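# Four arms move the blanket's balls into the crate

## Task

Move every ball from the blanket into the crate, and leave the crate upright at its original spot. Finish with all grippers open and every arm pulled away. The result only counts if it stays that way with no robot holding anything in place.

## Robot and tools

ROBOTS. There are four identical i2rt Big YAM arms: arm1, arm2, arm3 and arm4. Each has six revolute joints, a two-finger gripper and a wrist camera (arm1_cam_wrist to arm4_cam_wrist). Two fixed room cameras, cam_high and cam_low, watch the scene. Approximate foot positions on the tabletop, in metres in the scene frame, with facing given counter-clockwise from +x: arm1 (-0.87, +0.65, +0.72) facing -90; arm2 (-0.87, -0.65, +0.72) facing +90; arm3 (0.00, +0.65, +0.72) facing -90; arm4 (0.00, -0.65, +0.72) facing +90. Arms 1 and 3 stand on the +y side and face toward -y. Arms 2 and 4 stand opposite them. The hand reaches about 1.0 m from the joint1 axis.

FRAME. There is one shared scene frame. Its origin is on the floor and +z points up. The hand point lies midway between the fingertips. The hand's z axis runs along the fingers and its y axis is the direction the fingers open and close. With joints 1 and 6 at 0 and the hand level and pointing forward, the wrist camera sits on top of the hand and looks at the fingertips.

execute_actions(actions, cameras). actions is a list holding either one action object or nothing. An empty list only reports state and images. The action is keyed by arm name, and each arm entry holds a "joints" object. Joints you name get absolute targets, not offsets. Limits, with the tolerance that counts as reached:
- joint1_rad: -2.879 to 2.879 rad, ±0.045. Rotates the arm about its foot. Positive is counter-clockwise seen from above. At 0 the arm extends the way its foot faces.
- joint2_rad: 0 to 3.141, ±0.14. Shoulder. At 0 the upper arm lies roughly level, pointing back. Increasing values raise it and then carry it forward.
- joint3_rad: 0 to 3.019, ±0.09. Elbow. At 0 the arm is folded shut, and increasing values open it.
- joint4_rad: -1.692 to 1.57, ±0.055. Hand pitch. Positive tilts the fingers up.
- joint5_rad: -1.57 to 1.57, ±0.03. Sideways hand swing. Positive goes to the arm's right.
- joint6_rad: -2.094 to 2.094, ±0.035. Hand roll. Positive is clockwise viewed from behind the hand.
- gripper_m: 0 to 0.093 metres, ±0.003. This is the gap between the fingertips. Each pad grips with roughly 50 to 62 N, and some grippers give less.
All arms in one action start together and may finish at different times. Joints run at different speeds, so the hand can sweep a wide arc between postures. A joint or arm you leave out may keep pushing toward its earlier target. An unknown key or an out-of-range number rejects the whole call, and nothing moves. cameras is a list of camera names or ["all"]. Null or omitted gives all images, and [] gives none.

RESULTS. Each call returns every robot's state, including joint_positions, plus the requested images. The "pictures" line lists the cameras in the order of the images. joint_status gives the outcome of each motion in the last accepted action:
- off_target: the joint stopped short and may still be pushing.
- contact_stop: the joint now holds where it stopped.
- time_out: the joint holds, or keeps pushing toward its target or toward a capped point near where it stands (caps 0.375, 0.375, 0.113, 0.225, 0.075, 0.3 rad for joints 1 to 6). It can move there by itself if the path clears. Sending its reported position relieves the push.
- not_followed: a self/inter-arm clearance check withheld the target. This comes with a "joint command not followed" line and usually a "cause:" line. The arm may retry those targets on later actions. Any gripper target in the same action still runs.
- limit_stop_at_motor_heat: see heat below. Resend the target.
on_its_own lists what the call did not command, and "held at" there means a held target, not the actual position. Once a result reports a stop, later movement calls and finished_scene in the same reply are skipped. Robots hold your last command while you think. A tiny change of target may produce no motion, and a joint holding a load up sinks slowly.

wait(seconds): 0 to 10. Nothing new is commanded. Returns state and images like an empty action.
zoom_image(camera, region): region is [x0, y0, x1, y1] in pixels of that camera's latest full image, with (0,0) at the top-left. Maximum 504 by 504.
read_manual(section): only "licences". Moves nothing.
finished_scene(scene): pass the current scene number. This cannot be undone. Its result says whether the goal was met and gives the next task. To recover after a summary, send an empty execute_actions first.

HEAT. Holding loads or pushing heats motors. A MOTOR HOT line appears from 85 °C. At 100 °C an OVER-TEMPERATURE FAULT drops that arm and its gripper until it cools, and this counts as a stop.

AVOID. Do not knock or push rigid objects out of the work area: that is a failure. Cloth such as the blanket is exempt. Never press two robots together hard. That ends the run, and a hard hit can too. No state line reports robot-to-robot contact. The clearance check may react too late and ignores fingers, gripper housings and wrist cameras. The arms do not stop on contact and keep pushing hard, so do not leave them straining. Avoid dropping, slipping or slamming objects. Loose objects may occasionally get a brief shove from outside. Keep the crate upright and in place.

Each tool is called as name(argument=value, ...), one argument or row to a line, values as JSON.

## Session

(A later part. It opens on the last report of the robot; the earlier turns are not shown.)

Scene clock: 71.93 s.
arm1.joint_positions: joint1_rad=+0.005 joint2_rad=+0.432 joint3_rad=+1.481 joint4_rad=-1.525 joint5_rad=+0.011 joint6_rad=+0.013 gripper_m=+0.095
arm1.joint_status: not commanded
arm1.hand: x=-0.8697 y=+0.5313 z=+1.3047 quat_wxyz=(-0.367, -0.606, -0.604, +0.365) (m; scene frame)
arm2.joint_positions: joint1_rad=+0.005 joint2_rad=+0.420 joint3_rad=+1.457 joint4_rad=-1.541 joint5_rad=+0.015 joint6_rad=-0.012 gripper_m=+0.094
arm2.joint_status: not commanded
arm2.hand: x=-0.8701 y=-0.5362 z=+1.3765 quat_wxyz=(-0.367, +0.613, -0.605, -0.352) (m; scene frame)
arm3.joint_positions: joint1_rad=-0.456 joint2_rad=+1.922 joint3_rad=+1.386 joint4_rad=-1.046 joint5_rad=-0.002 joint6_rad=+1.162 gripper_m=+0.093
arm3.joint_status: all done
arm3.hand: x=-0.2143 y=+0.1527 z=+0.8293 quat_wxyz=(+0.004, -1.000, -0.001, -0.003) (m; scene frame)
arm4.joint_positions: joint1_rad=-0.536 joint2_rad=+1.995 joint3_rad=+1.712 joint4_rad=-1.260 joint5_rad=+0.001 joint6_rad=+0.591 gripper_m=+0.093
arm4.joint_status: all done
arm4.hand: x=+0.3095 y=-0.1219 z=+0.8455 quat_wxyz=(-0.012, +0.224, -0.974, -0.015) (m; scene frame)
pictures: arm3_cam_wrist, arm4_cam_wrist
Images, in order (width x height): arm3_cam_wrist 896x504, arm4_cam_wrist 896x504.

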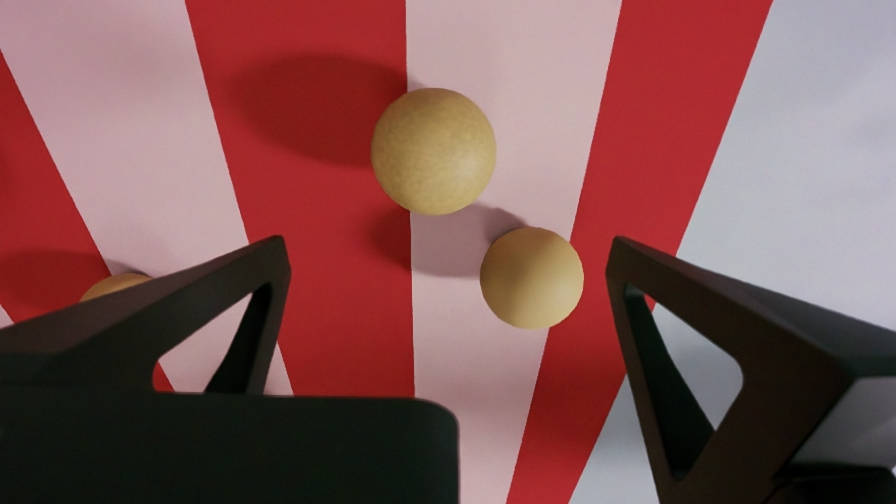

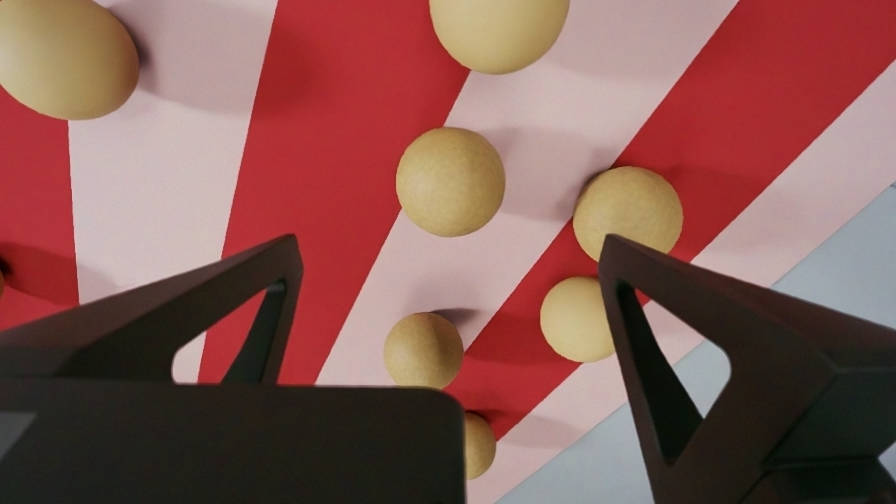

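execute_actions(
  actions=[
    {"arm3":{"joints":{"joint1_rad":-0.44,"joint2_rad":2.035,"joint3_rad":1.352,"joint4_rad":-0.86}},"arm4":{"joints":{"joint1_rad":-0.513,"joint2_rad":2.07,"joint3_rad":1.552,"joint4_rad":-1.05,"gripper_m":0.075}}},
  ],
  cameras=["arm3_cam_wrist","arm4_cam_wrist"],
)

execute_actions(
  actions=[
    {"arm3":{"joints":{"gripper_m":0.03}},"arm4":{"joints":{"gripper_m":0.03}}},
  ],
  cameras=[],
)

execute_actions(
  actions=[
    {"arm3":{"joints":{"joint1_rad":-0.93,"joint2_rad":1.3,"joint3_rad":1.6,"joint4_rad":-0.87}},"arm4":{"joints":{"joint1_rad":0.812,"joint2_rad":1.3,"joint3_rad":1.7,"joint4_rad":-1.05}}},
  ],
  cameras=[],
)

execute_actions(
  actions=[
    {"arm3":{"joints":{"joint2_rad":2.19,"joint3_rad":2.21,"joint6_rad":0}},"arm4":{"joints":{"joint2_rad":2.2,"joint3_rad":2.42,"joint6_rad":0}}},
  ],
  cameras=[],
)

execute_actions(
  actions=[
    {"arm3":{"joints":{"gripper_m":0.093,"joint2_rad":1.4}},"arm4":{"joints":{"gripper_m":0.093,"joint2_rad":1.4}}},
  ],
  cameras=["cam_high"],
)

zoom_image(
  camera="cam_high",
  region=[400, 170, 624, 338],
)

Scene clock: 83.73 s.
arm1.joint_positions: joint1_rad=+0.005 joint2_rad=+0.432 joint3_rad=+1.481 joint4_rad=-1.525 joint5_rad=+0.011 joint6_rad=+0.013 gripper_m=+0.095
arm1.joint_status: not commanded
arm1.hand: x=-0.8697 y=+0.5313 z=+1.3047 quat_wxyz=(-0.367, -0.606, -0.604, +0.365) (m; scene frame)
arm2.joint_positions: joint1_rad=+0.005 joint2_rad=+0.420 joint3_rad=+1.457 joint4_rad=-1.541 joint5_rad=+0.015 joint6_rad=-0.012 gripper_m=+0.094
arm2.joint_status: not commanded
arm2.hand: x=-0.8701 y=-0.5362 z=+1.3765 quat_wxyz=(-0.367, +0.613, -0.605, -0.352) (m; scene frame)
arm3.joint_positions: joint1_rad=-0.444 joint2_rad=+2.051 joint3_rad=+1.346 joint4_rad=-0.870 joint5_rad=-0.002 joint6_rad=+1.163 gripper_m=+0.093
arm3.joint_status: all done
arm3.hand: x=-0.2105 y=+0.1453 z=+0.7489 quat_wxyz=(+0.001, -1.000, -0.007, -0.001) (m; scene frame)
arm4.joint_positions: joint1_rad=-0.516 joint2_rad=+2.062 joint3_rad=+1.550 joint4_rad=-1.060 joint5_rad=-0.003 joint6_rad=+0.591 gripper_m=+0.075
arm4.joint_status: all done
arm4.hand: x=+0.2885 y=-0.1320 z=+0.7495 quat_wxyz=(+0.000, +0.234, -0.972, -0.006) (m; scene frame)
pictures: arm3_cam_wrist, arm4_cam_wrist
Images, in order (width x height): arm3_cam_wrist 896x504, arm4_cam_wrist 896x504.

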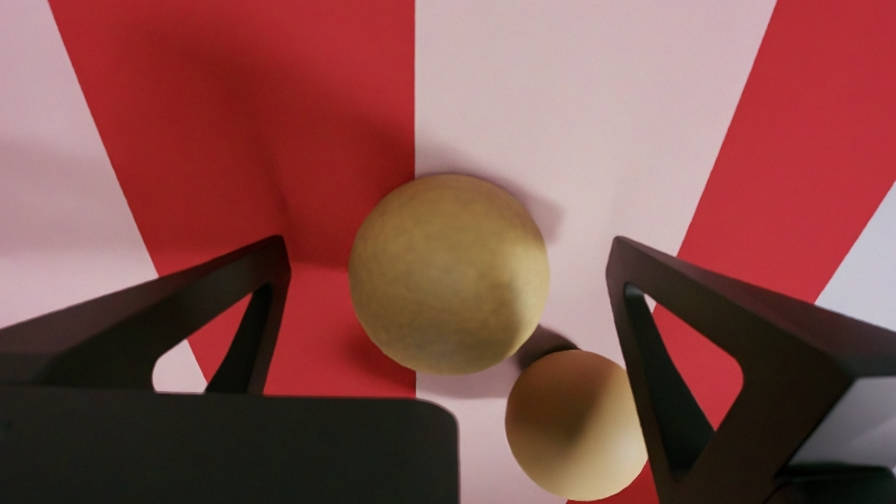

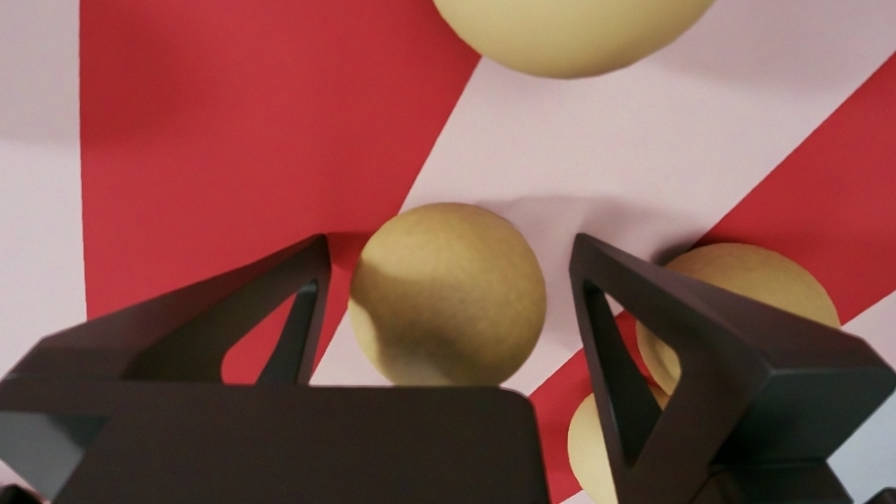

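Scene clock: 84.37 s.
arm1.joint_positions: joint1_rad=+0.005 joint2_rad=+0.432 joint3_rad=+1.481 joint4_rad=-1.525 joint5_rad=+0.011 joint6_rad=+0.013 gripper_m=+0.095
arm1.joint_status: not commanded
arm1.hand: x=-0.8697 y=+0.5313 z=+1.3047 quat_wxyz=(-0.367, -0.606, -0.604, +0.365) (m; scene frame)
arm2.joint_positions: joint1_rad=+0.005 joint2_rad=+0.420 joint3_rad=+1.457 joint4_rad=-1.541 joint5_rad=+0.015 joint6_rad=-0.012 gripper_m=+0.094
arm2.joint_status: not commanded
arm2.hand: x=-0.8701 y=-0.5362 z=+1.3765 quat_wxyz=(-0.367, +0.613, -0.605, -0.352) (m; scene frame)
arm3.joint_positions: joint1_rad=-0.444 joint2_rad=+2.051 joint3_rad=+1.346 joint4_rad=-0.870 joint5_rad=-0.002 joint6_rad=+1.163 gripper_m=+0.047
arm3.joint_status: gripper_m off_target (ended at +0.047, target +0.030)
arm3.hand: x=-0.2105 y=+0.1453 z=+0.7489 quat_wxyz=(+0.001, -1.000, -0.006, -0.001) (m; scene frame)
arm4.joint_positions: joint1_rad=-0.516 joint2_rad=+2.062 joint3_rad=+1.550 joint4_rad=-1.060 joint5_rad=-0.002 joint6_rad=+0.591 gripper_m=+0.045
arm4.joint_status: gripper_m off_target (ended at +0.045, target +0.030)
arm4.hand: x=+0.2886 y=-0.1320 z=+0.7495 quat_wxyz=(-0.001, +0.234, -0.972, -0.006) (m; scene frame)
pictures: none
No camera images: the call's "cameras" was empty. Leave "cameras" out to get every camera's image.

Scene clock: 86.13 s.
arm1.joint_positions: joint1_rad=+0.005 joint2_rad=+0.432 joint3_rad=+1.481 joint4_rad=-1.525 joint5_rad=+0.011 joint6_rad=+0.013 gripper_m=+0.095
arm1.joint_status: not commanded
arm1.hand: x=-0.8697 y=+0.5313 z=+1.3047 quat_wxyz=(-0.367, -0.606, -0.604, +0.365) (m; scene frame)
arm2.joint_positions: joint1_rad=+0.005 joint2_rad=+0.420 joint3_rad=+1.457 joint4_rad=-1.541 joint5_rad=+0.015 joint6_rad=-0.012 gripper_m=+0.094
arm2.joint_status: not commanded
arm2.hand: x=-0.8701 y=-0.5362 z=+1.3765 quat_wxyz=(-0.367, +0.613, -0.605, -0.352) (m; scene frame)
arm3.joint_positions: joint1_rad=-0.927 joint2_rad=+1.314 joint3_rad=+1.590 joint4_rad=-0.870 joint5_rad=+0.002 joint6_rad=+1.163 gripper_m=+0.047
arm3.joint_status: all done
arm3.hand: x=-0.4329 y=+0.2916 z=+1.2882 quat_wxyz=(-0.376, -0.858, +0.206, +0.283) (m; scene frame)
arm4.joint_positions: joint1_rad=+0.818 joint2_rad=+1.297 joint3_rad=+1.682 joint4_rad=-1.046 joint5_rad=-0.003 joint6_rad=+0.593 gripper_m=+0.045
arm4.joint_status: all done
arm4.hand: x=-0.3929 y=-0.2943 z=+1.2533 quat_wxyz=(-0.036, +0.705, -0.554, -0.441) (m; scene frame)
pictures: none
No camera images: the call's "cameras" was empty. Leave "cameras" out to get every camera's image.

Scene clock: 88.10 s.
arm1.joint_positions: joint1_rad=+0.005 joint2_rad=+0.432 joint3_rad=+1.481 joint4_rad=-1.525 joint5_rad=+0.011 joint6_rad=+0.013 gripper_m=+0.095
arm1.joint_status: not commanded
arm1.hand: x=-0.8697 y=+0.5313 z=+1.3047 quat_wxyz=(-0.367, -0.606, -0.604, +0.365) (m; scene frame)
arm2.joint_positions: joint1_rad=+0.005 joint2_rad=+0.420 joint3_rad=+1.457 joint4_rad=-1.541 joint5_rad=+0.015 joint6_rad=-0.012 gripper_m=+0.094
arm2.joint_status: not commanded
arm2.hand: x=-0.8701 y=-0.5362 z=+1.3765 quat_wxyz=(-0.367, +0.613, -0.605, -0.352) (m; scene frame)
arm3.joint_positions: joint1_rad=-0.927 joint2_rad=+2.197 joint3_rad=+2.153 joint4_rad=-0.870 joint5_rad=+0.002 joint6_rad=+0.008 gripper_m=+0.047
arm3.joint_status: all done
arm3.hand: x=-0.6393 y=+0.1203 z=+0.9939 quat_wxyz=(-0.110, -0.892, -0.317, +0.304) (m; scene frame)
arm4.joint_positions: joint1_rad=+0.818 joint2_rad=+2.231 joint3_rad=+2.353 joint4_rad=-1.048 joint5_rad=-0.003 joint6_rad=+0.009 gripper_m=+0.045
arm4.joint_status: all done
arm4.hand: x=-0.6141 y=-0.0871 z=+0.9872 quat_wxyz=(-0.118, +0.882, -0.347, -0.297) (m; scene frame)
pictures: none
No camera images: the call's "cameras" was empty. Leave "cameras" out to get every camera's image.

Scene clock: 90.40 s.
arm1.joint_positions: joint1_rad=+0.005 joint2_rad=+0.432 joint3_rad=+1.481 joint4_rad=-1.525 joint5_rad=+0.011 joint6_rad=+0.013 gripper_m=+0.095
arm1.joint_status: not commanded
arm1.hand: x=-0.8697 y=+0.5313 z=+1.3047 quat_wxyz=(-0.367, -0.606, -0.604, +0.365) (m; scene frame)
arm2.joint_positions: joint1_rad=+0.005 joint2_rad=+0.420 joint3_rad=+1.457 joint4_rad=-1.541 joint5_rad=+0.015 joint6_rad=-0.012 gripper_m=+0.094
arm2.joint_status: not commanded
arm2.hand: x=-0.8701 y=-0.5362 z=+1.3765 quat_wxyz=(-0.367, +0.613, -0.605, -0.352) (m; scene frame)
arm3.joint_positions: joint1_rad=-0.927 joint2_rad=+1.400 joint3_rad=+2.194 joint4_rad=-0.870 joint5_rad=+0.002 joint6_rad=+0.007 gripper_m=+0.093
arm3.joint_status: all done
arm3.hand: x=-0.4132 y=+0.3080 z=+1.5765 quat_wxyz=(-0.232, -0.691, -0.246, +0.639) (m; scene frame)
arm4.joint_positions: joint1_rad=+0.818 joint2_rad=+1.409 joint3_rad=+2.404 joint4_rad=-1.048 joint5_rad=-0.003 joint6_rad=+0.009 gripper_m=+0.093
arm4.joint_status: all done
arm4.hand: x=-0.3553 y=-0.3327 z=+1.5695 quat_wxyz=(-0.250, +0.674, -0.262, -0.643) (m; scene frame)
pictures: cam_high
Images, in order (width x height): cam_high 896x504.

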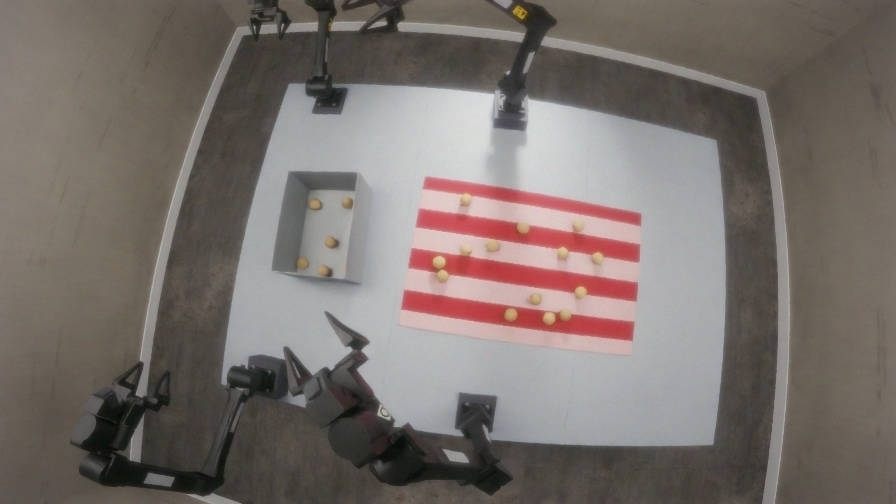

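Region (400, 170, 624, 338) of cam_high's 896x504 image, scaled by 2.250, with more detail than that image has; it fills the top 378 rows of this view, and the rest is white.

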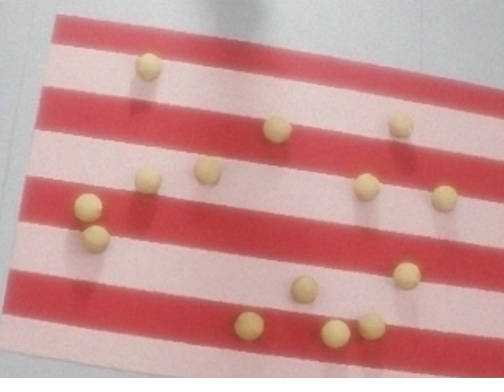

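execute_actions(
  actions=[
    {"arm3":{"joints":{"joint1_rad":0.553,"joint2_rad":1.2,"joint3_rad":2.445,"joint4_rad":-1.49}},"arm4":{"joints":{"joint1_rad":0.364,"joint2_rad":1.91,"joint3_rad":1.555,"joint4_rad":-1.212}}},
  ],
  cameras=["arm4_cam_wrist"],
)

Scene clock: 98.60 s.
arm1.joint_positions: joint1_rad=+0.005 joint2_rad=+0.432 joint3_rad=+1.481 joint4_rad=-1.525 joint5_rad=+0.011 joint6_rad=+0.013 gripper_m=+0.095
arm1.joint_status: not commanded
arm1.hand: x=-0.8697 y=+0.5313 z=+1.3047 quat_wxyz=(-0.367, -0.606, -0.604, +0.365) (m; scene frame)
arm2.joint_positions: joint1_rad=+0.005 joint2_rad=+0.420 joint3_rad=+1.457 joint4_rad=-1.541 joint5_rad=+0.015 joint6_rad=-0.012 gripper_m=+0.094
arm2.joint_status: not commanded
arm2.hand: x=-0.8701 y=-0.5362 z=+1.3765 quat_wxyz=(-0.367, +0.613, -0.605, -0.352) (m; scene frame)
arm3.joint_positions: joint1_rad=+0.549 joint2_rad=+1.199 joint3_rad=+2.437 joint4_rad=-1.483 joint5_rad=-0.001 joint6_rad=+0.006 gripper_m=+0.093
arm3.joint_status: all done
arm3.hand: x=+0.1757 y=+0.3932 z=+1.6160 quat_wxyz=(-0.545, -0.370, -0.696, +0.286) (m; scene frame)
arm4.joint_positions: joint1_rad=+0.366 joint2_rad=+1.898 joint3_rad=+1.543 joint4_rad=-1.212 joint5_rad=-0.001 joint6_rad=+0.007 gripper_m=+0.093
arm4.joint_status: all done
arm4.hand: x=-0.2068 y=-0.1234 z=+0.8379 quat_wxyz=(-0.005, +0.824, -0.566, -0.004) (m; scene frame)
pictures: arm4_cam_wrist
Images, in order (width x height): arm4_cam_wrist 896x504.

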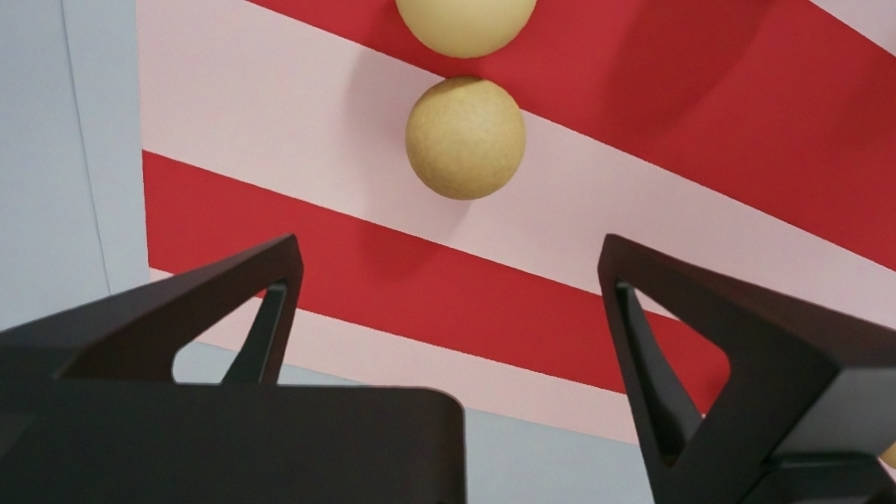

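r .566, nudge right.

execute_actions(
  actions=[
    {"arm3":{"joints":{"joint2_rad":2.505}},"arm4":{"joints":{"joint1_rad":0.35,"joint2_rad":2.005,"joint3_rad":1.443,"joint4_rad":-1.005}}},
  ],
  cameras=["arm3_cam_wrist","arm4_cam_wrist"],
)

Scene clock: 102.57 s.
arm1.joint_positions: joint1_rad=+0.005 joint2_rad=+0.432 joint3_rad=+1.481 joint4_rad=-1.525 joint5_rad=+0.011 joint6_rad=+0.013 gripper_m=+0.095
arm1.joint_status: not commanded
arm1.hand: x=-0.8697 y=+0.5313 z=+1.3047 quat_wxyz=(-0.367, -0.606, -0.604, +0.365) (m; scene frame)
arm2.joint_positions: joint1_rad=+0.005 joint2_rad=+0.420 joint3_rad=+1.457 joint4_rad=-1.541 joint5_rad=+0.015 joint6_rad=-0.012 gripper_m=+0.094
arm2.joint_status: not commanded
arm2.hand: x=-0.8701 y=-0.5362 z=+1.3765 quat_wxyz=(-0.367, +0.613, -0.605, -0.352) (m; scene frame)
arm3.joint_positions: joint1_rad=+0.549 joint2_rad=+2.514 joint3_rad=+2.412 joint4_rad=-1.483 joint5_rad=-0.001 joint6_rad=+0.006 gripper_m=+0.093
arm3.joint_status: all done
arm3.hand: x=+0.4190 y=+0.0344 z=+0.8200 quat_wxyz=(+0.006, -0.470, -0.883, -0.003) (m; scene frame)
arm4.joint_positions: joint1_rad=+0.356 joint2_rad=+1.999 joint3_rad=+1.442 joint4_rad=-1.015 joint5_rad=+0.002 joint6_rad=+0.007 gripper_m=+0.093
arm4.joint_status: all done
arm4.hand: x=-0.2001 y=-0.1217 z=+0.7489 quat_wxyz=(-0.006, +0.821, -0.571, -0.002) (m; scene frame)
pictures: arm3_cam_wrist, arm4_cam_wrist
Images, in order (width x height): arm3_cam_wrist 896x504, arm4_cam_wrist 896x504.

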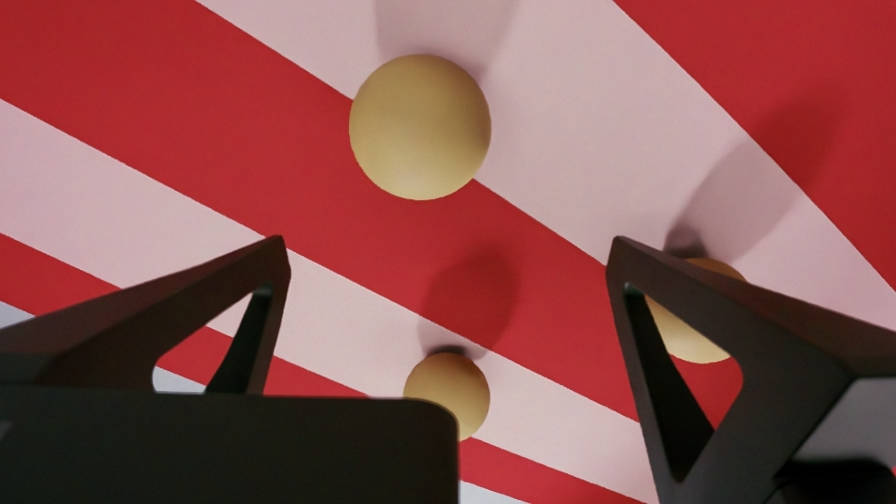

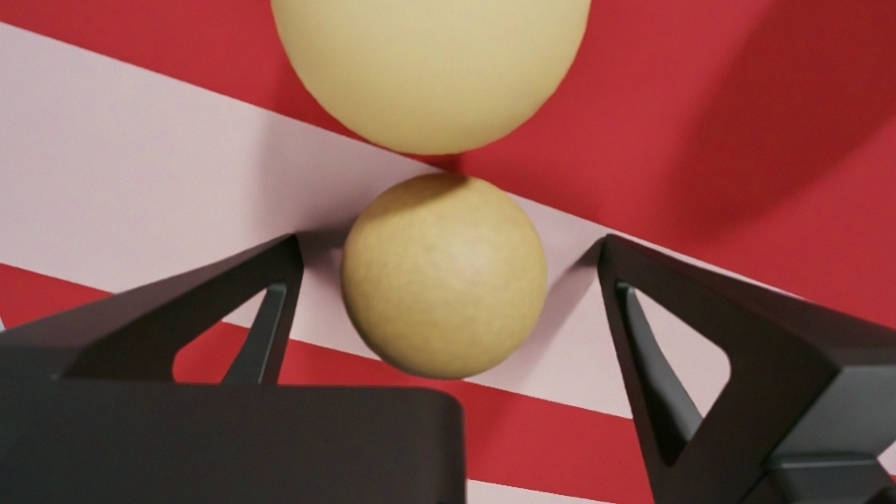

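execute_actions(
  actions=[
    {"arm3":{"joints":{"joint1_rad":0.568,"joint2_rad":2.578,"joint3_rad":2.385,"joint4_rad":-1.35}},"arm4":{"joints":{"gripper_m":0.03}}},
  ],
  cameras=["arm3_cam_wrist"],
)

execute_actions(
  actions=[
    {"arm3":{"joints":{"gripper_m":0.03}},"arm4":{"joints":{"joint2_rad":1.3}}},
  ],
  cameras=[],
)

execute_actions(
  actions=[
    {"arm3":{"joints":{"joint2_rad":1.2}},"arm4":{"joints":{"joint1_rad":0.812,"joint2_rad":2.2,"joint3_rad":2.42,"joint4_rad":-1.05}}},
  ],
  cameras=[],
)

execute_actions(
  actions=[
    {"arm3":{"joints":{"joint1_rad":-0.93,"joint3_rad":2.21,"joint4_rad":-0.87}},"arm4":{"joints":{"gripper_m":0.093,"joint2_rad":1.5}}},
  ],
  cameras=[],
)

execute_actions(
  actions=[
    {"arm3":{"joints":{"joint2_rad":2.19}},"arm4":{"joints":{"joint1_rad":0.356,"joint2_rad":2.045,"joint3_rad":1.775,"joint4_rad":-1.29}}},
  ],
  cameras=["arm4_cam_wrist","cam_high"],
)

Scene clock: 112.33 s.
arm1.joint_positions: joint1_rad=+0.005 joint2_rad=+0.432 joint3_rad=+1.481 joint4_rad=-1.525 joint5_rad=+0.011 joint6_rad=+0.013 gripper_m=+0.095
arm1.joint_status: not commanded
arm1.hand: x=-0.8697 y=+0.5313 z=+1.3047 quat_wxyz=(-0.367, -0.606, -0.604, +0.365) (m; scene frame)
arm2.joint_positions: joint1_rad=+0.005 joint2_rad=+0.420 joint3_rad=+1.457 joint4_rad=-1.541 joint5_rad=+0.015 joint6_rad=-0.012 gripper_m=+0.094
arm2.joint_status: not commanded
arm2.hand: x=-0.8701 y=-0.5362 z=+1.3765 quat_wxyz=(-0.367, +0.613, -0.605, -0.352) (m; scene frame)
arm3.joint_positions: joint1_rad=+0.566 joint2_rad=+2.584 joint3_rad=+2.382 joint4_rad=-1.360 joint5_rad=-0.001 joint6_rad=+0.006 gripper_m=+0.093
arm3.joint_status: all done
arm3.hand: x=+0.4358 y=+0.0332 z=+0.7573 quat_wxyz=(-0.003, -0.462, -0.887, +0.002) (m; scene frame)
arm4.joint_positions: joint1_rad=+0.356 joint2_rad=+1.999 joint3_rad=+1.442 joint4_rad=-1.015 joint5_rad=+0.002 joint6_rad=+0.007 gripper_m=+0.047
arm4.joint_status: gripper_m off_target (ended at +0.047, target +0.030)
arm4.hand: x=-0.2001 y=-0.1217 z=+0.7489 quat_wxyz=(-0.006, +0.821, -0.571, -0.002) (m; scene frame)
pictures: arm3_cam_wrist
Images, in order (width x height): arm3_cam_wrist 896x504.

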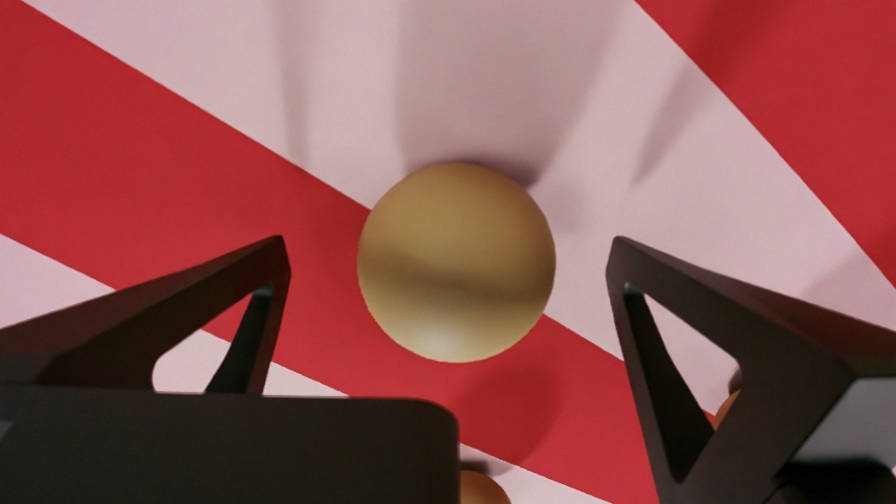

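Scene clock: 113.93 s.
arm1.joint_positions: joint1_rad=+0.005 joint2_rad=+0.432 joint3_rad=+1.481 joint4_rad=-1.525 joint5_rad=+0.011 joint6_rad=+0.013 gripper_m=+0.095
arm1.joint_status: not commanded
arm1.hand: x=-0.8697 y=+0.5313 z=+1.3047 quat_wxyz=(-0.367, -0.606, -0.604, +0.365) (m; scene frame)
arm2.joint_positions: joint1_rad=+0.005 joint2_rad=+0.420 joint3_rad=+1.457 joint4_rad=-1.541 joint5_rad=+0.015 joint6_rad=-0.012 gripper_m=+0.094
arm2.joint_status: not commanded
arm2.hand: x=-0.8701 y=-0.5362 z=+1.3765 quat_wxyz=(-0.367, +0.613, -0.605, -0.352) (m; scene frame)
arm3.joint_positions: joint1_rad=+0.566 joint2_rad=+2.584 joint3_rad=+2.382 joint4_rad=-1.360 joint5_rad=+0.000 joint6_rad=+0.006 gripper_m=+0.047
arm3.joint_status: gripper_m off_target (ended at +0.047, target +0.030)
arm3.hand: x=+0.4357 y=+0.0331 z=+0.7573 quat_wxyz=(-0.003, -0.462, -0.887, +0.002) (m; scene frame)
arm4.joint_positions: joint1_rad=+0.356 joint2_rad=+1.295 joint3_rad=+1.431 joint4_rad=-1.012 joint5_rad=+0.002 joint6_rad=+0.007 gripper_m=+0.047
arm4.joint_status: all done
arm4.hand: x=-0.1846 y=-0.1680 z=+1.1254 quat_wxyz=(-0.198, +0.771, -0.535, -0.283) (m; scene frame)
pictures: none
No camera images: the call's "cameras" was empty. Leave "cameras" out to get every camera's image.

Scene clock: 116.43 s.
arm1.joint_positions: joint1_rad=+0.005 joint2_rad=+0.432 joint3_rad=+1.481 joint4_rad=-1.525 joint5_rad=+0.011 joint6_rad=+0.013 gripper_m=+0.095
arm1.joint_status: not commanded
arm1.hand: x=-0.8697 y=+0.5313 z=+1.3047 quat_wxyz=(-0.367, -0.606, -0.604, +0.365) (m; scene frame)
arm2.joint_positions: joint1_rad=+0.005 joint2_rad=+0.420 joint3_rad=+1.457 joint4_rad=-1.541 joint5_rad=+0.015 joint6_rad=-0.012 gripper_m=+0.094
arm2.joint_status: not commanded
arm2.hand: x=-0.8701 y=-0.5362 z=+1.3765 quat_wxyz=(-0.367, +0.613, -0.605, -0.352) (m; scene frame)
arm3.joint_positions: joint1_rad=+0.566 joint2_rad=+1.199 joint3_rad=+2.375 joint4_rad=-1.350 joint5_rad=+0.000 joint6_rad=+0.006 gripper_m=+0.047
arm3.joint_status: all done
arm3.hand: x=+0.1950 y=+0.3754 z=+1.6249 quat_wxyz=(-0.572, -0.354, -0.679, +0.294) (m; scene frame)
arm4.joint_positions: joint1_rad=+0.807 joint2_rad=+2.216 joint3_rad=+2.358 joint4_rad=-1.047 joint5_rad=+0.001 joint6_rad=+0.007 gripper_m=+0.047
arm4.joint_status: all done
arm4.hand: x=-0.6066 y=-0.0803 z=+1.0025 quat_wxyz=(-0.125, +0.877, -0.350, -0.305) (m; scene frame)
pictures: none
No camera images: the call's "cameras" was empty. Leave "cameras" out to get every camera's image.

Scene clock: 118.67 s.
arm1.joint_positions: joint1_rad=+0.005 joint2_rad=+0.432 joint3_rad=+1.481 joint4_rad=-1.525 joint5_rad=+0.011 joint6_rad=+0.013 gripper_m=+0.095
arm1.joint_status: not commanded
arm1.hand: x=-0.8697 y=+0.5313 z=+1.3047 quat_wxyz=(-0.367, -0.606, -0.604, +0.365) (m; scene frame)
arm2.joint_positions: joint1_rad=+0.005 joint2_rad=+0.420 joint3_rad=+1.457 joint4_rad=-1.541 joint5_rad=+0.015 joint6_rad=-0.012 gripper_m=+0.094
arm2.joint_status: not commanded
arm2.hand: x=-0.8701 y=-0.5362 z=+1.3765 quat_wxyz=(-0.367, +0.613, -0.605, -0.352) (m; scene frame)
arm3.joint_positions: joint1_rad=-0.928 joint2_rad=+1.207 joint3_rad=+2.201 joint4_rad=-0.890 joint5_rad=+0.000 joint6_rad=+0.006 gripper_m=+0.047
arm3.joint_status: all done
arm3.hand: x=-0.3103 y=+0.3934 z=+1.6616 quat_wxyz=(-0.254, -0.630, -0.225, +0.699) (m; scene frame)
arm4.joint_positions: joint1_rad=+0.807 joint2_rad=+1.515 joint3_rad=+2.405 joint4_rad=-1.048 joint5_rad=+0.001 joint6_rad=+0.007 gripper_m=+0.093
arm4.joint_status: all done
arm4.hand: x=-0.4023 y=-0.2793 z=+1.5180 quat_wxyz=(-0.242, +0.705, -0.280, -0.605) (m; scene frame)
pictures: none
No camera images: the call's "cameras" was empty. Leave "cameras" out to get every camera's image.

Scene clock: 120.63 s.
arm1.joint_positions: joint1_rad=+0.005 joint2_rad=+0.432 joint3_rad=+1.481 joint4_rad=-1.525 joint5_rad=+0.011 joint6_rad=+0.013 gripper_m=+0.095
arm1.joint_status: not commanded
arm1.hand: x=-0.8697 y=+0.5313 z=+1.3047 quat_wxyz=(-0.367, -0.606, -0.604, +0.365) (m; scene frame)
arm2.joint_positions: joint1_rad=+0.005 joint2_rad=+0.420 joint3_rad=+1.457 joint4_rad=-1.541 joint5_rad=+0.015 joint6_rad=-0.012 gripper_m=+0.094
arm2.joint_status: not commanded
arm2.hand: x=-0.8701 y=-0.5362 z=+1.3765 quat_wxyz=(-0.367, +0.613, -0.605, -0.352) (m; scene frame)
arm3.joint_positions: joint1_rad=-0.928 joint2_rad=+2.186 joint3_rad=+2.169 joint4_rad=-0.873 joint5_rad=+0.000 joint6_rad=+0.006 gripper_m=+0.047
arm3.joint_status: all done
arm3.hand: x=-0.6412 y=+0.1194 z=+1.0110 quat_wxyz=(-0.114, -0.888, -0.317, +0.314) (m; scene frame)
arm4.joint_positions: joint1_rad=+0.361 joint2_rad=+2.029 joint3_rad=+1.749 joint4_rad=-1.286 joint5_rad=+0.001 joint6_rad=+0.007 gripper_m=+0.093
arm4.joint_status: all done
arm4.hand: x=-0.2228 y=-0.0741 z=+0.8387 quat_wxyz=(-0.006, +0.823, -0.568, -0.004) (m; scene frame)
pictures: arm4_cam_wrist, cam_high
Images, in order (width x height): arm4_cam_wrist 896x504, cam_high 896x504.

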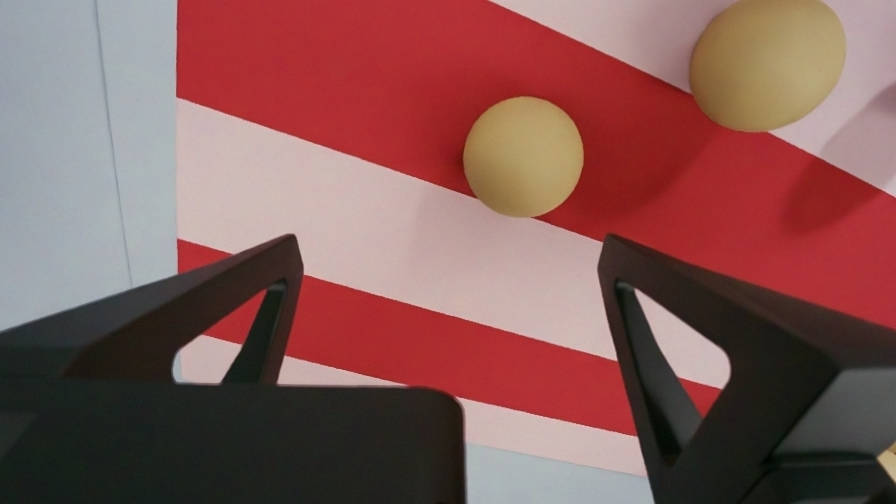

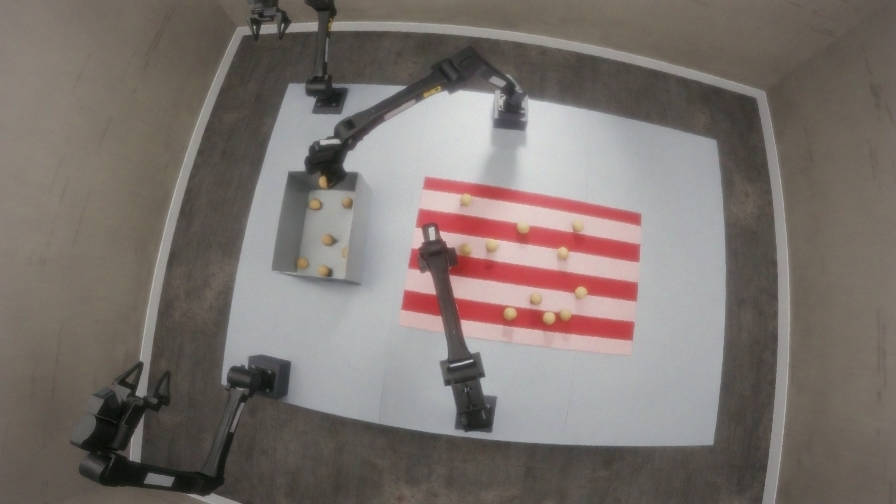

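execute_actions(
  actions=[
    {"arm3":{"joints":{"gripper_m":0.093,"joint2_rad":1.2}},"arm4":{"joints":{"joint1_rad":0.312,"joint2_rad":2.105,"joint3_rad":1.614,"joint4_rad":-1.075}}},
  ],
  cameras=["arm4_cam_wrist"],
)

execute_actions(
  actions=[
    {"arm3":{"joints":{"joint1_rad":0.385,"joint3_rad":1.985,"joint4_rad":-1.275}},"arm4":{"joints":{"gripper_m":0.03}}},
  ],
  cameras=[],
)

execute_actions(
  actions=[
    {"arm3":{"joints":{"joint2_rad":2.25}},"arm4":{"joints":{"joint2_rad":1.3,"joint3_rad":1.7,"joint4_rad":-1.05}}},
  ],
  cameras=["arm3_cam_wrist"],
)

Scene clock: 128.83 s.
arm1.joint_positions: joint1_rad=+0.005 joint2_rad=+0.432 joint3_rad=+1.481 joint4_rad=-1.525 joint5_rad=+0.011 joint6_rad=+0.013 gripper_m=+0.095
arm1.joint_status: not commanded
arm1.hand: x=-0.8697 y=+0.5313 z=+1.3047 quat_wxyz=(-0.367, -0.606, -0.604, +0.365) (m; scene frame)
arm2.joint_positions: joint1_rad=+0.005 joint2_rad=+0.420 joint3_rad=+1.457 joint4_rad=-1.541 joint5_rad=+0.015 joint6_rad=-0.012 gripper_m=+0.094
arm2.joint_status: not commanded
arm2.hand: x=-0.8701 y=-0.5362 z=+1.3765 quat_wxyz=(-0.367, +0.613, -0.605, -0.352) (m; scene frame)
arm3.joint_positions: joint1_rad=-0.928 joint2_rad=+1.194 joint3_rad=+2.194 joint4_rad=-0.869 joint5_rad=+0.000 joint6_rad=+0.006 gripper_m=+0.093
arm3.joint_status: all done
arm3.hand: x=-0.3045 y=+0.3983 z=+1.6685 quat_wxyz=(-0.257, -0.620, -0.222, +0.707) (m; scene frame)
arm4.joint_positions: joint1_rad=+0.307 joint2_rad=+2.098 joint3_rad=+1.612 joint4_rad=-1.085 joint5_rad=+0.003 joint6_rad=+0.007 gripper_m=+0.093
arm4.joint_status: all done
arm4.hand: x=-0.1873 y=-0.0708 z=+0.7496 quat_wxyz=(-0.006, +0.807, -0.590, -0.002) (m; scene frame)
pictures: arm4_cam_wrist
Images, in order (width x height): arm4_cam_wrist 896x504.

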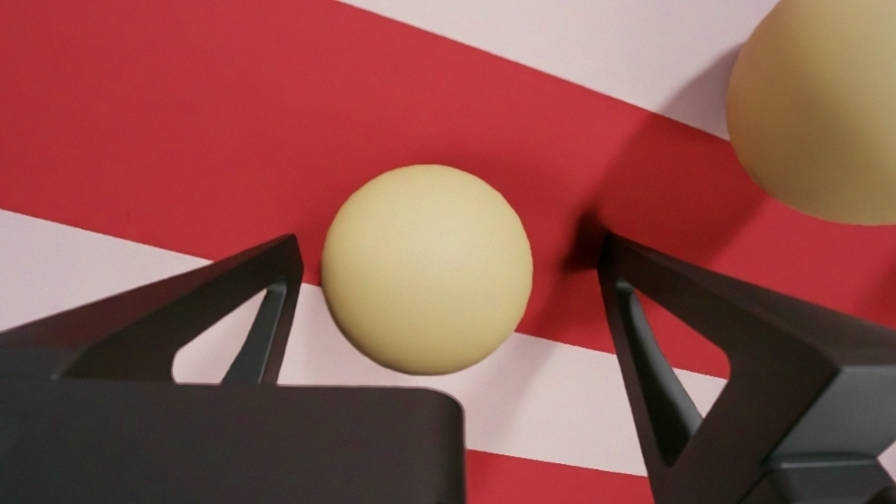

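Scene clock: 130.47 s.
arm1.joint_positions: joint1_rad=+0.005 joint2_rad=+0.432 joint3_rad=+1.481 joint4_rad=-1.525 joint5_rad=+0.011 joint6_rad=+0.013 gripper_m=+0.095
arm1.joint_status: not commanded
arm1.hand: x=-0.8697 y=+0.5313 z=+1.3047 quat_wxyz=(-0.367, -0.606, -0.604, +0.365) (m; scene frame)
arm2.joint_positions: joint1_rad=+0.005 joint2_rad=+0.420 joint3_rad=+1.457 joint4_rad=-1.541 joint5_rad=+0.015 joint6_rad=-0.012 gripper_m=+0.094
arm2.joint_status: not commanded
arm2.hand: x=-0.8701 y=-0.5362 z=+1.3765 quat_wxyz=(-0.367, +0.613, -0.605, -0.352) (m; scene frame)
arm3.joint_positions: joint1_rad=+0.385 joint2_rad=+1.207 joint3_rad=+1.971 joint4_rad=-1.266 joint5_rad=+0.000 joint6_rad=+0.006 gripper_m=+0.093
arm3.joint_status: all done
arm3.hand: x=+0.1862 y=+0.2496 z=+1.4616 quat_wxyz=(-0.430, -0.465, -0.724, +0.273) (m; scene frame)
arm4.joint_positions: joint1_rad=+0.307 joint2_rad=+2.098 joint3_rad=+1.612 joint4_rad=-1.085 joint5_rad=+0.002 joint6_rad=+0.007 gripper_m=+0.047
arm4.joint_status: gripper_m off_target (ended at +0.047, target +0.030)
arm4.hand: x=-0.1875 y=-0.0708 z=+0.7496 quat_wxyz=(-0.006, +0.807, -0.590, -0.002) (m; scene frame)
pictures: none
No camera images: the call's "cameras" was empty. Leave "cameras" out to get every camera's image.

Scene clock: 132.33 s.
arm1.joint_positions: joint1_rad=+0.005 joint2_rad=+0.432 joint3_rad=+1.481 joint4_rad=-1.525 joint5_rad=+0.011 joint6_rad=+0.013 gripper_m=+0.095
arm1.joint_status: not commanded
arm1.hand: x=-0.8697 y=+0.5313 z=+1.3047 quat_wxyz=(-0.367, -0.606, -0.604, +0.365) (m; scene frame)
arm2.joint_positions: joint1_rad=+0.005 joint2_rad=+0.420 joint3_rad=+1.457 joint4_rad=-1.541 joint5_rad=+0.015 joint6_rad=-0.012 gripper_m=+0.094
arm2.joint_status: not commanded
arm2.hand: x=-0.8701 y=-0.5362 z=+1.3765 quat_wxyz=(-0.367, +0.613, -0.605, -0.352) (m; scene frame)
arm3.joint_positions: joint1_rad=+0.385 joint2_rad=+2.262 joint3_rad=+1.960 joint4_rad=-1.268 joint5_rad=+0.000 joint6_rad=+0.006 gripper_m=+0.093
arm3.joint_status: all done
arm3.hand: x=+0.2859 y=+0.0328 z=+0.8262 quat_wxyz=(+0.000, -0.541, -0.841, +0.000) (m; scene frame)
arm4.joint_positions: joint1_rad=+0.307 joint2_rad=+1.308 joint3_rad=+1.692 joint4_rad=-1.056 joint5_rad=+0.002 joint6_rad=+0.007 gripper_m=+0.047
arm4.joint_status: all done
arm4.hand: x=-0.1655 y=-0.1459 z=+1.2533 quat_wxyz=(-0.259, +0.725, -0.530, -0.354) (m; scene frame)
pictures: arm3_cam_wrist
Images, in order (width x height): arm3_cam_wrist 896x504.

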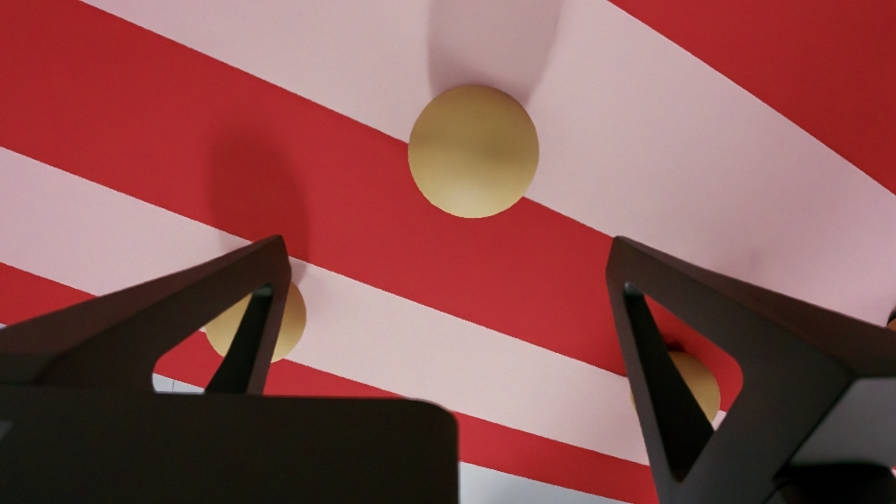

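execute_actions(
  actions=[
    {"arm3":{"joints":{"joint1_rad":0.372,"joint2_rad":2.33,"joint3_rad":1.9,"joint4_rad":-1.12}},"arm4":{"joints":{"joint1_rad":0.812,"joint2_rad":2.2,"joint3_rad":2.42}}},
  ],
  cameras=["arm3_cam_wrist"],
)

execute_actions(
  actions=[
    {"arm3":{"joints":{"gripper_m":0.03}},"arm4":{"joints":{"gripper_m":0.093,"joint2_rad":1.6}}},
  ],
  cameras=[],
)

execute_actions(
  actions=[
    {"arm3":{"joints":{"joint2_rad":1.2}},"arm4":{"joints":{"joint1_rad":0.3,"joint2_rad":1.1,"joint3_rad":1.07,"joint4_rad":-1.084}}},
  ],
  cameras=[],
)

execute_actions(
  actions=[
    {"arm3":{"joints":{"joint1_rad":-0.93,"joint3_rad":2.21,"joint4_rad":-0.87}},"arm4":{"joints":{"joint1_rad":-0.221,"joint2_rad":1.55}}},
  ],
  cameras=["arm4_cam_wrist"],
)

Scene clock: 144.80 s.
arm1.joint_positions: joint1_rad=+0.005 joint2_rad=+0.432 joint3_rad=+1.481 joint4_rad=-1.525 joint5_rad=+0.011 joint6_rad=+0.013 gripper_m=+0.095
arm1.joint_status: not commanded
arm1.hand: x=-0.8697 y=+0.5313 z=+1.3047 quat_wxyz=(-0.367, -0.606, -0.604, +0.365) (m; scene frame)
arm2.joint_positions: joint1_rad=+0.005 joint2_rad=+0.420 joint3_rad=+1.457 joint4_rad=-1.541 joint5_rad=+0.015 joint6_rad=-0.012 gripper_m=+0.094
arm2.joint_status: not commanded
arm2.hand: x=-0.8701 y=-0.5362 z=+1.3765 quat_wxyz=(-0.367, +0.613, -0.605, -0.352) (m; scene frame)
arm3.joint_positions: joint1_rad=+0.377 joint2_rad=+2.342 joint3_rad=+1.894 joint4_rad=-1.130 joint5_rad=+0.000 joint6_rad=+0.006 gripper_m=+0.093
arm3.joint_status: all done
arm3.hand: x=+0.2793 y=+0.0333 z=+0.7504 quat_wxyz=(+0.003, -0.544, -0.839, -0.001) (m; scene frame)
arm4.joint_positions: joint1_rad=+0.807 joint2_rad=+2.232 joint3_rad=+2.352 joint4_rad=-1.054 joint5_rad=+0.001 joint6_rad=+0.007 gripper_m=+0.047
arm4.joint_status: all done
arm4.hand: x=-0.6063 y=-0.0804 z=+0.9855 quat_wxyz=(-0.120, +0.881, -0.352, -0.293) (m; scene frame)
pictures: arm3_cam_wrist
Images, in order (width x height): arm3_cam_wrist 896x504.

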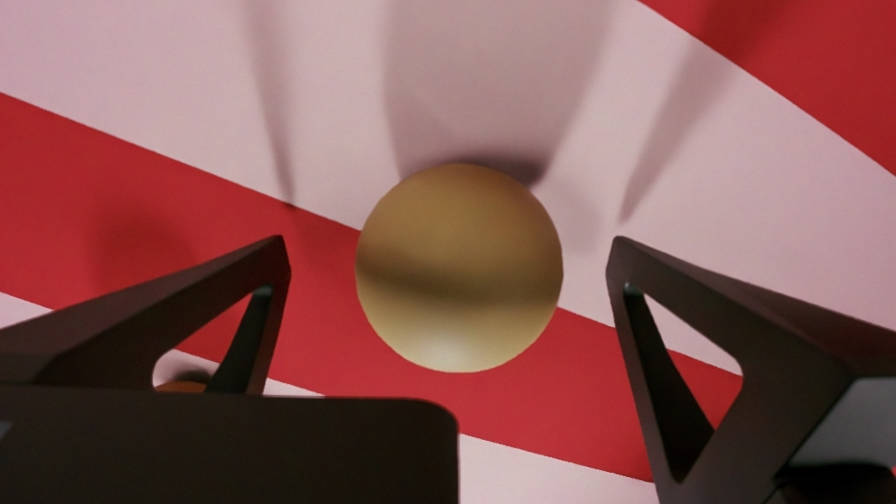

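Scene clock: 146.83 s.
arm1.joint_positions: joint1_rad=+0.005 joint2_rad=+0.432 joint3_rad=+1.481 joint4_rad=-1.525 joint5_rad=+0.011 joint6_rad=+0.013 gripper_m=+0.095
arm1.joint_status: not commanded
arm1.hand: x=-0.8697 y=+0.5313 z=+1.3047 quat_wxyz=(-0.367, -0.606, -0.604, +0.365) (m; scene frame)
arm2.joint_positions: joint1_rad=+0.005 joint2_rad=+0.420 joint3_rad=+1.457 joint4_rad=-1.541 joint5_rad=+0.015 joint6_rad=-0.012 gripper_m=+0.094
arm2.joint_status: not commanded
arm2.hand: x=-0.8701 y=-0.5362 z=+1.3765 quat_wxyz=(-0.367, +0.613, -0.605, -0.352) (m; scene frame)
arm3.joint_positions: joint1_rad=+0.377 joint2_rad=+2.342 joint3_rad=+1.894 joint4_rad=-1.130 joint5_rad=+0.000 joint6_rad=+0.006 gripper_m=+0.047
arm3.joint_status: gripper_m off_target (ended at +0.047, target +0.030)
arm3.hand: x=+0.2793 y=+0.0333 z=+0.7504 quat_wxyz=(+0.003, -0.544, -0.839, -0.001) (m; scene frame)
arm4.joint_positions: joint1_rad=+0.807 joint2_rad=+1.620 joint3_rad=+2.409 joint4_rad=-1.054 joint5_rad=+0.001 joint6_rad=+0.007 gripper_m=+0.093
arm4.joint_status: all done
arm4.hand: x=-0.4479 y=-0.2355 z=+1.4600 quat_wxyz=(-0.227, +0.736, -0.293, -0.566) (m; scene frame)
pictures: none
No camera images: the call's "cameras" was empty. Leave "cameras" out to get every camera's image.

Scene clock: 148.90 s.
arm1.joint_positions: joint1_rad=+0.005 joint2_rad=+0.432 joint3_rad=+1.481 joint4_rad=-1.525 joint5_rad=+0.011 joint6_rad=+0.013 gripper_m=+0.095
arm1.joint_status: not commanded
arm1.hand: x=-0.8697 y=+0.5313 z=+1.3047 quat_wxyz=(-0.367, -0.606, -0.604, +0.365) (m; scene frame)
arm2.joint_positions: joint1_rad=+0.005 joint2_rad=+0.420 joint3_rad=+1.457 joint4_rad=-1.541 joint5_rad=+0.015 joint6_rad=-0.012 gripper_m=+0.094
arm2.joint_status: not commanded
arm2.hand: x=-0.8701 y=-0.5362 z=+1.3765 quat_wxyz=(-0.367, +0.613, -0.605, -0.352) (m; scene frame)
arm3.joint_positions: joint1_rad=+0.377 joint2_rad=+1.211 joint3_rad=+1.895 joint4_rad=-1.124 joint5_rad=+0.000 joint6_rad=+0.006 gripper_m=+0.047
arm3.joint_status: all done
arm3.hand: x=+0.1948 y=+0.2216 z=+1.4523 quat_wxyz=(-0.451, -0.459, -0.709, +0.289) (m; scene frame)
arm4.joint_positions: joint1_rad=+0.304 joint2_rad=+1.116 joint3_rad=+1.069 joint4_rad=-1.082 joint5_rad=+0.001 joint6_rad=+0.007 gripper_m=+0.093
arm4.joint_status: all done
arm4.hand: x=-0.1233 y=-0.2690 z=+1.0087 quat_wxyz=(-0.134, +0.786, -0.576, -0.180) (m; scene frame)
pictures: none
No camera images: the call's "cameras" was empty. Leave "cameras" out to get every camera's image.

Scene clock: 150.53 s.
arm1.joint_positions: joint1_rad=+0.005 joint2_rad=+0.432 joint3_rad=+1.481 joint4_rad=-1.525 joint5_rad=+0.011 joint6_rad=+0.013 gripper_m=+0.095
arm1.joint_status: not commanded
arm1.hand: x=-0.8697 y=+0.5313 z=+1.3047 quat_wxyz=(-0.367, -0.606, -0.604, +0.365) (m; scene frame)
arm2.joint_positions: joint1_rad=+0.005 joint2_rad=+0.420 joint3_rad=+1.457 joint4_rad=-1.541 joint5_rad=+0.015 joint6_rad=-0.012 gripper_m=+0.094
arm2.joint_status: not commanded
arm2.hand: x=-0.8701 y=-0.5362 z=+1.3765 quat_wxyz=(-0.367, +0.613, -0.605, -0.352) (m; scene frame)
arm3.joint_positions: joint1_rad=-0.928 joint2_rad=+1.203 joint3_rad=+2.176 joint4_rad=-0.885 joint5_rad=+0.000 joint6_rad=+0.006 gripper_m=+0.047
arm3.joint_status: all done
arm3.hand: x=-0.3142 y=+0.3899 z=+1.6530 quat_wxyz=(-0.252, -0.635, -0.227, +0.694) (m; scene frame)
arm4.joint_positions: joint1_rad=-0.228 joint2_rad=+1.566 joint3_rad=+1.069 joint4_rad=-1.082 joint5_rad=+0.001 joint6_rad=+0.007 gripper_m=+0.093
arm4.joint_status: all done
arm4.hand: x=+0.0926 y=-0.2395 z=+0.8305 quat_wxyz=(-0.001, +0.623, -0.783, -0.001) (m; scene frame)
pictures: arm4_cam_wrist
Images, in order (width x height): arm4_cam_wrist 896x504.

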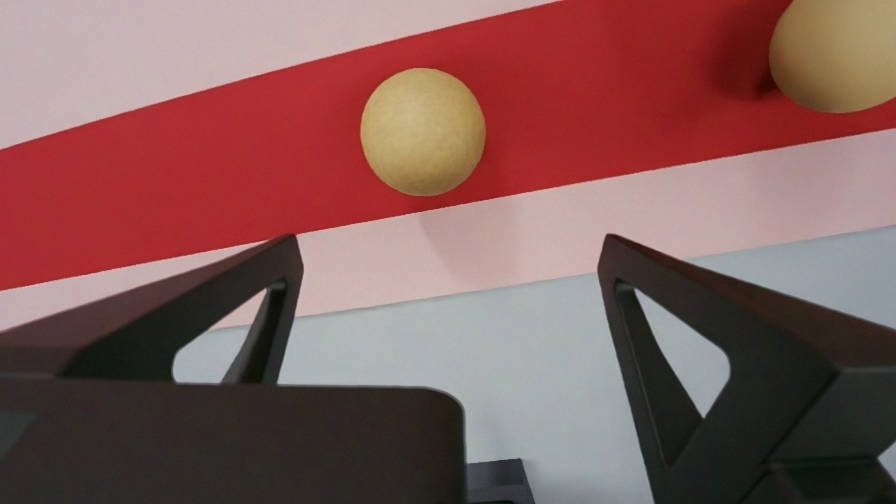

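execute_actions(
  actions=[
    {"arm3":{"joints":{"joint2_rad":2.19,"joint3_rad":2.21,"joint4_rad":-0.87}},"arm4":{"joints":{"joint1_rad":-0.205,"joint2_rad":1.69,"joint3_rad":0.98,"joint4_rad":-0.86}}},
  ],
  cameras=["arm4_cam_wrist"],
)

execute_actions(
  actions=[
    {"arm3":{"joints":{"gripper_m":0.093,"joint2_rad":1.4,"joint3_rad":1.6}},"arm4":{"joints":{"gripper_m":0.03}}},
  ],
  cameras=["cam_high"],
)

Scene clock: 162.63 s.
arm1.joint_positions: joint1_rad=+0.005 joint2_rad=+0.432 joint3_rad=+1.481 joint4_rad=-1.525 joint5_rad=+0.011 joint6_rad=+0.013 gripper_m=+0.095
arm1.joint_status: not commanded
arm1.hand: x=-0.8697 y=+0.5313 z=+1.3047 quat_wxyz=(-0.367, -0.606, -0.604, +0.365) (m; scene frame)
arm2.joint_positions: joint1_rad=+0.005 joint2_rad=+0.420 joint3_rad=+1.457 joint4_rad=-1.541 joint5_rad=+0.015 joint6_rad=-0.012 gripper_m=+0.094
arm2.joint_status: not commanded
arm2.hand: x=-0.8701 y=-0.5362 z=+1.3765 quat_wxyz=(-0.367, +0.613, -0.605, -0.352) (m; scene frame)
arm3.joint_positions: joint1_rad=-0.928 joint2_rad=+2.185 joint3_rad=+2.169 joint4_rad=-0.873 joint5_rad=+0.000 joint6_rad=+0.006 gripper_m=+0.047
arm3.joint_status: all done
arm3.hand: x=-0.6409 y=+0.1192 z=+1.0116 quat_wxyz=(-0.115, -0.887, -0.317, +0.315) (m; scene frame)
arm4.joint_positions: joint1_rad=-0.209 joint2_rad=+1.698 joint3_rad=+0.978 joint4_rad=-0.869 joint5_rad=+0.001 joint6_rad=+0.007 gripper_m=+0.093
arm4.joint_status: all done
arm4.hand: x=+0.0847 y=-0.2386 z=+0.7487 quat_wxyz=(+0.003, +0.630, -0.777, +0.002) (m; scene frame)
pictures: arm4_cam_wrist
Images, in order (width x height): arm4_cam_wrist 896x504.

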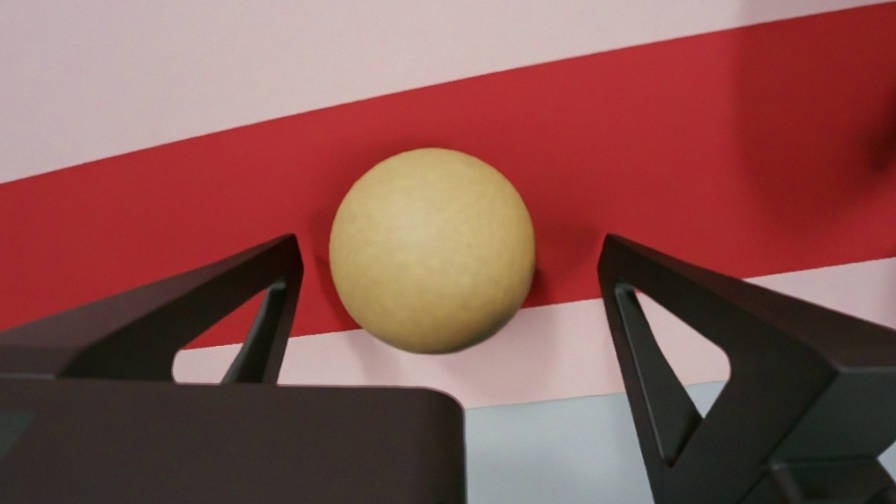

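Scene clock: 164.43 s.
arm1.joint_positions: joint1_rad=+0.005 joint2_rad=+0.432 joint3_rad=+1.481 joint4_rad=-1.525 joint5_rad=+0.011 joint6_rad=+0.013 gripper_m=+0.095
arm1.joint_status: not commanded
arm1.hand: x=-0.8697 y=+0.5313 z=+1.3047 quat_wxyz=(-0.367, -0.606, -0.604, +0.365) (m; scene frame)
arm2.joint_positions: joint1_rad=+0.005 joint2_rad=+0.420 joint3_rad=+1.457 joint4_rad=-1.541 joint5_rad=+0.015 joint6_rad=-0.012 gripper_m=+0.094
arm2.joint_status: not commanded
arm2.hand: x=-0.8701 y=-0.5362 z=+1.3765 quat_wxyz=(-0.367, +0.613, -0.605, -0.352) (m; scene frame)
arm3.joint_positions: joint1_rad=-0.928 joint2_rad=+1.406 joint3_rad=+1.597 joint4_rad=-0.873 joint5_rad=+0.000 joint6_rad=+0.006 gripper_m=+0.093
arm3.joint_status: all done
arm3.hand: x=-0.4562 y=+0.2723 z=+1.2401 quat_wxyz=(-0.147, -0.850, -0.304, +0.404) (m; scene frame)
arm4.joint_positions: joint1_rad=-0.209 joint2_rad=+1.698 joint3_rad=+0.978 joint4_rad=-0.869 joint5_rad=+0.001 joint6_rad=+0.007 gripper_m=+0.047
arm4.joint_status: gripper_m off_target (ended at +0.047, target +0.030)
arm4.hand: x=+0.0847 y=-0.2386 z=+0.7487 quat_wxyz=(+0.003, +0.630, -0.777, +0.002) (m; scene frame)
pictures: cam_high
Images, in order (width x height): cam_high 896x504.

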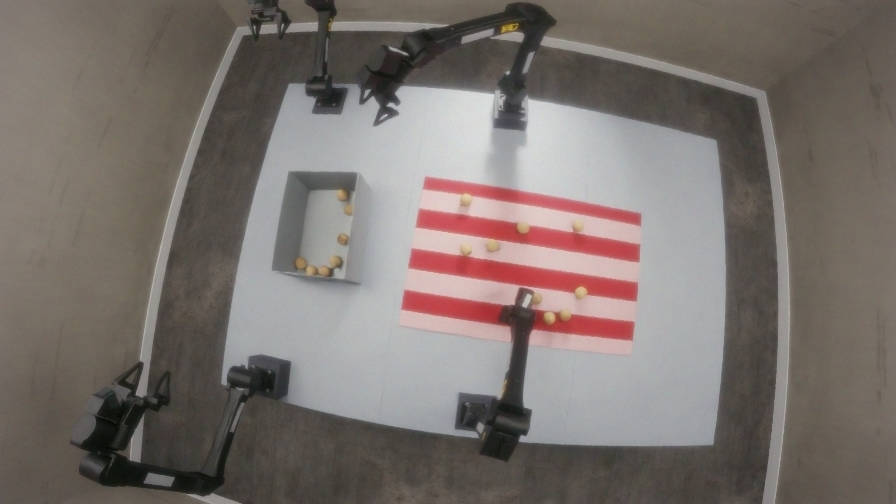

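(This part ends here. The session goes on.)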